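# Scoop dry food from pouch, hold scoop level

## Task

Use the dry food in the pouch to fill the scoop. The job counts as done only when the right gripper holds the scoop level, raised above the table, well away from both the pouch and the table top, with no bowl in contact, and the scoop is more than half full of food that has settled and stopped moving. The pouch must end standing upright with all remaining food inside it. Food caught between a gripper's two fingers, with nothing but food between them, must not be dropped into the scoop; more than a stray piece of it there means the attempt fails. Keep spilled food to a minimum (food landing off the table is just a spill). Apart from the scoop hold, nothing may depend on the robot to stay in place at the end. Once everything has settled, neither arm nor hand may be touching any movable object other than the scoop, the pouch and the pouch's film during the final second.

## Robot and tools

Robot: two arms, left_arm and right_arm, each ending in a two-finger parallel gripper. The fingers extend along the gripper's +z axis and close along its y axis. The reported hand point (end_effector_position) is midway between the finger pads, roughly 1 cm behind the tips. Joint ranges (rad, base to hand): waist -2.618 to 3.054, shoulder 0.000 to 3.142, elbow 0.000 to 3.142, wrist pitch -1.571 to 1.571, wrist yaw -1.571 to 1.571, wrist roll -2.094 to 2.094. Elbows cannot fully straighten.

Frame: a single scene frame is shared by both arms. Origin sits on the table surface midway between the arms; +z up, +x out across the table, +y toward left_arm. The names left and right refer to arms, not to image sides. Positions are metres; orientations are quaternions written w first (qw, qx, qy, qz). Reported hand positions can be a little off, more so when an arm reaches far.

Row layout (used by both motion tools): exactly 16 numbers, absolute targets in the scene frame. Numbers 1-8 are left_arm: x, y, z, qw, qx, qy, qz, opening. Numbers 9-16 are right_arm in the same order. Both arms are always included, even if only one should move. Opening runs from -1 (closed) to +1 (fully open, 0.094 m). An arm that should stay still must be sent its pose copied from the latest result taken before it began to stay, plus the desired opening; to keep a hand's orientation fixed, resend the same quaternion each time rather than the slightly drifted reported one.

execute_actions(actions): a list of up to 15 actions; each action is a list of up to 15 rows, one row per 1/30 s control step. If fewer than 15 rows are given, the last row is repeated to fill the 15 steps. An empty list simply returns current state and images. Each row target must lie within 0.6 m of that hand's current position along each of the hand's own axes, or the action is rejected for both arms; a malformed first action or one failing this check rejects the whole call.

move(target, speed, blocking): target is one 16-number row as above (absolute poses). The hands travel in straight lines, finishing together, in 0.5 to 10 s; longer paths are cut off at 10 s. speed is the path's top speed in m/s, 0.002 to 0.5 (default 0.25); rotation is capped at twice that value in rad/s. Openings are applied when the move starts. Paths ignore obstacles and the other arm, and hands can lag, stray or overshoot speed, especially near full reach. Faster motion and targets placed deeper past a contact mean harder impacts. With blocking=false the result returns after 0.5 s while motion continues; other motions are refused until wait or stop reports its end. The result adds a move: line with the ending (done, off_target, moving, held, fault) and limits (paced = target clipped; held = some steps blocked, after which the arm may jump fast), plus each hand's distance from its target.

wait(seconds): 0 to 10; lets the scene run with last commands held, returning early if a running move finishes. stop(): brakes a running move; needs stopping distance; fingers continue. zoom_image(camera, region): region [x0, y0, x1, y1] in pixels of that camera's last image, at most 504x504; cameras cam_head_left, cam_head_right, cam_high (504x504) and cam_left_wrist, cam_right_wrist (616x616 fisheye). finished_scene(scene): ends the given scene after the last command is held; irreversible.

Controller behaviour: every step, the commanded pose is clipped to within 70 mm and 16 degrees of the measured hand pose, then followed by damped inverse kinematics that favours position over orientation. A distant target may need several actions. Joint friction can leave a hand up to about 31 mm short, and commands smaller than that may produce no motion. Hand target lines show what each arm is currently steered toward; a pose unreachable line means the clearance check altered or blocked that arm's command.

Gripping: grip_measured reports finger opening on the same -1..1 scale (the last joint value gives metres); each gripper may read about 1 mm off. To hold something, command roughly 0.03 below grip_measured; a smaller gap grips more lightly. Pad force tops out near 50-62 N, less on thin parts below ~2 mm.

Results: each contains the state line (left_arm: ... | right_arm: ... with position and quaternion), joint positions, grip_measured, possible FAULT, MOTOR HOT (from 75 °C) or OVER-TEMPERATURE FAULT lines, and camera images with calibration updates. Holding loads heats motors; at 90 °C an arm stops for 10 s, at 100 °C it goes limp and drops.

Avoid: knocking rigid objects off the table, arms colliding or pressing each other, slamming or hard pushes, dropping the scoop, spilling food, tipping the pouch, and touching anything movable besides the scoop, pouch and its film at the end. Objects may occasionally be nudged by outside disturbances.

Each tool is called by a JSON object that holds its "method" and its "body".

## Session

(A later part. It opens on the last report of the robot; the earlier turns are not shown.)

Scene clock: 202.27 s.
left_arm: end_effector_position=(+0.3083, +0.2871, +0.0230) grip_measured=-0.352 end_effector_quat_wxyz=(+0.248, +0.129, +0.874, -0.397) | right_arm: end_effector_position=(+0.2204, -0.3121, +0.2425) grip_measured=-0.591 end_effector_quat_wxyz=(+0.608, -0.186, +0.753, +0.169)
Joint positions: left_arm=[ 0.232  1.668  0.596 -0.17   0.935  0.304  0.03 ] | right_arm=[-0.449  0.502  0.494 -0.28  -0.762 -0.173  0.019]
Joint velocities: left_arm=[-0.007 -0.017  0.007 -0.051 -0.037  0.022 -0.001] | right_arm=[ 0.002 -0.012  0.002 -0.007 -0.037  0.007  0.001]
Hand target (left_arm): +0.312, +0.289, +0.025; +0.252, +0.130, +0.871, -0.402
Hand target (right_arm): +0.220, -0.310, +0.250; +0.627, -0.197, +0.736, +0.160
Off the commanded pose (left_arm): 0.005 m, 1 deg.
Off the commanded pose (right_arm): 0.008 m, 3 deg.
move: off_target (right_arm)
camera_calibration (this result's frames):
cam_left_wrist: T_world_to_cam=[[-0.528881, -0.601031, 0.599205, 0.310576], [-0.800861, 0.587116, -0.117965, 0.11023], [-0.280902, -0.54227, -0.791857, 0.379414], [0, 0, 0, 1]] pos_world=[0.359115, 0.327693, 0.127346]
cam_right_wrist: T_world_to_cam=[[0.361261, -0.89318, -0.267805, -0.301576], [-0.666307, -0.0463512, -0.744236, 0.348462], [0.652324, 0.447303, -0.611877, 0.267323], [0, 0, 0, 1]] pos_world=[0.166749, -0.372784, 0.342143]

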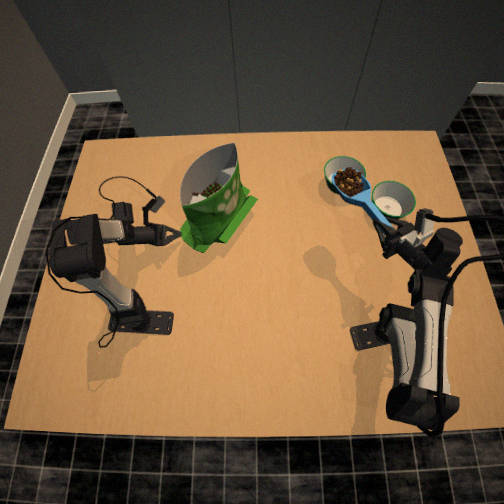

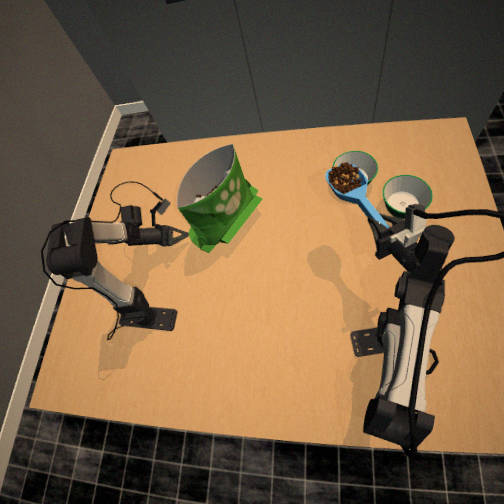

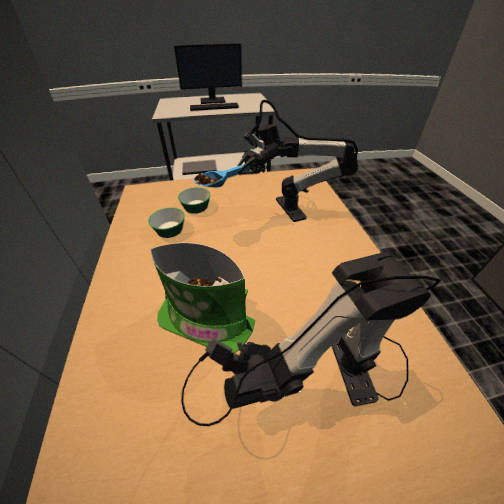

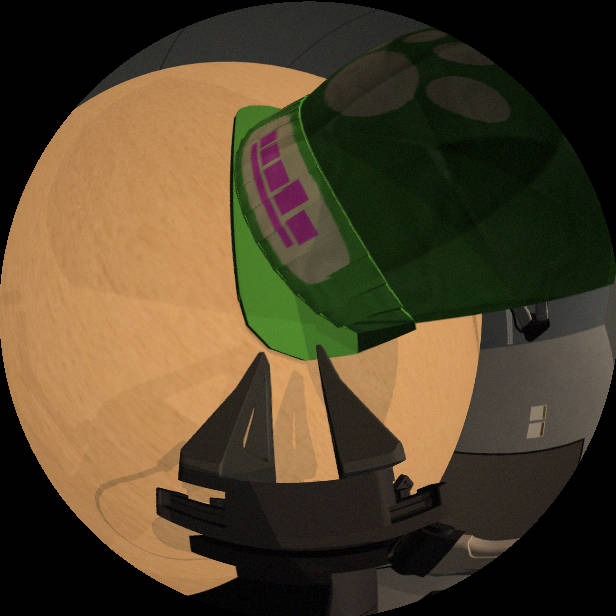

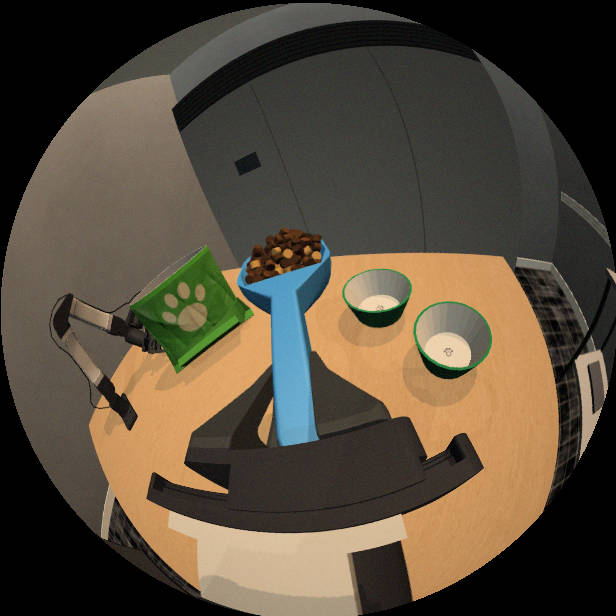

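{"method": "zoom_image", "body": {"camera": "cam_head_right", "region": [310,145,400,235]}}

Region (310, 145, 400, 235) of cam_head_right's 504x504 image, scaled by 5.600, with more detail than that image has.

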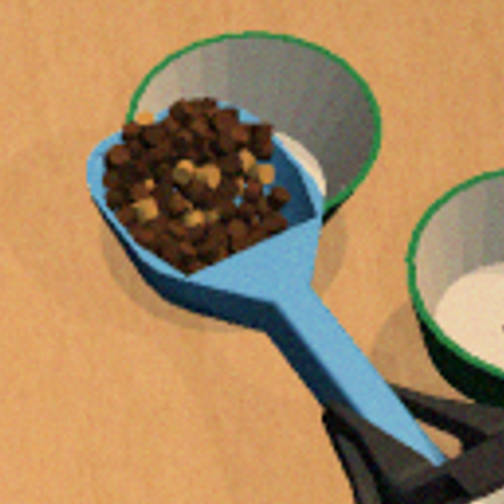

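{"method": "finished_scene", "body": {"scene": 1}}

The scene is finished: the task was done.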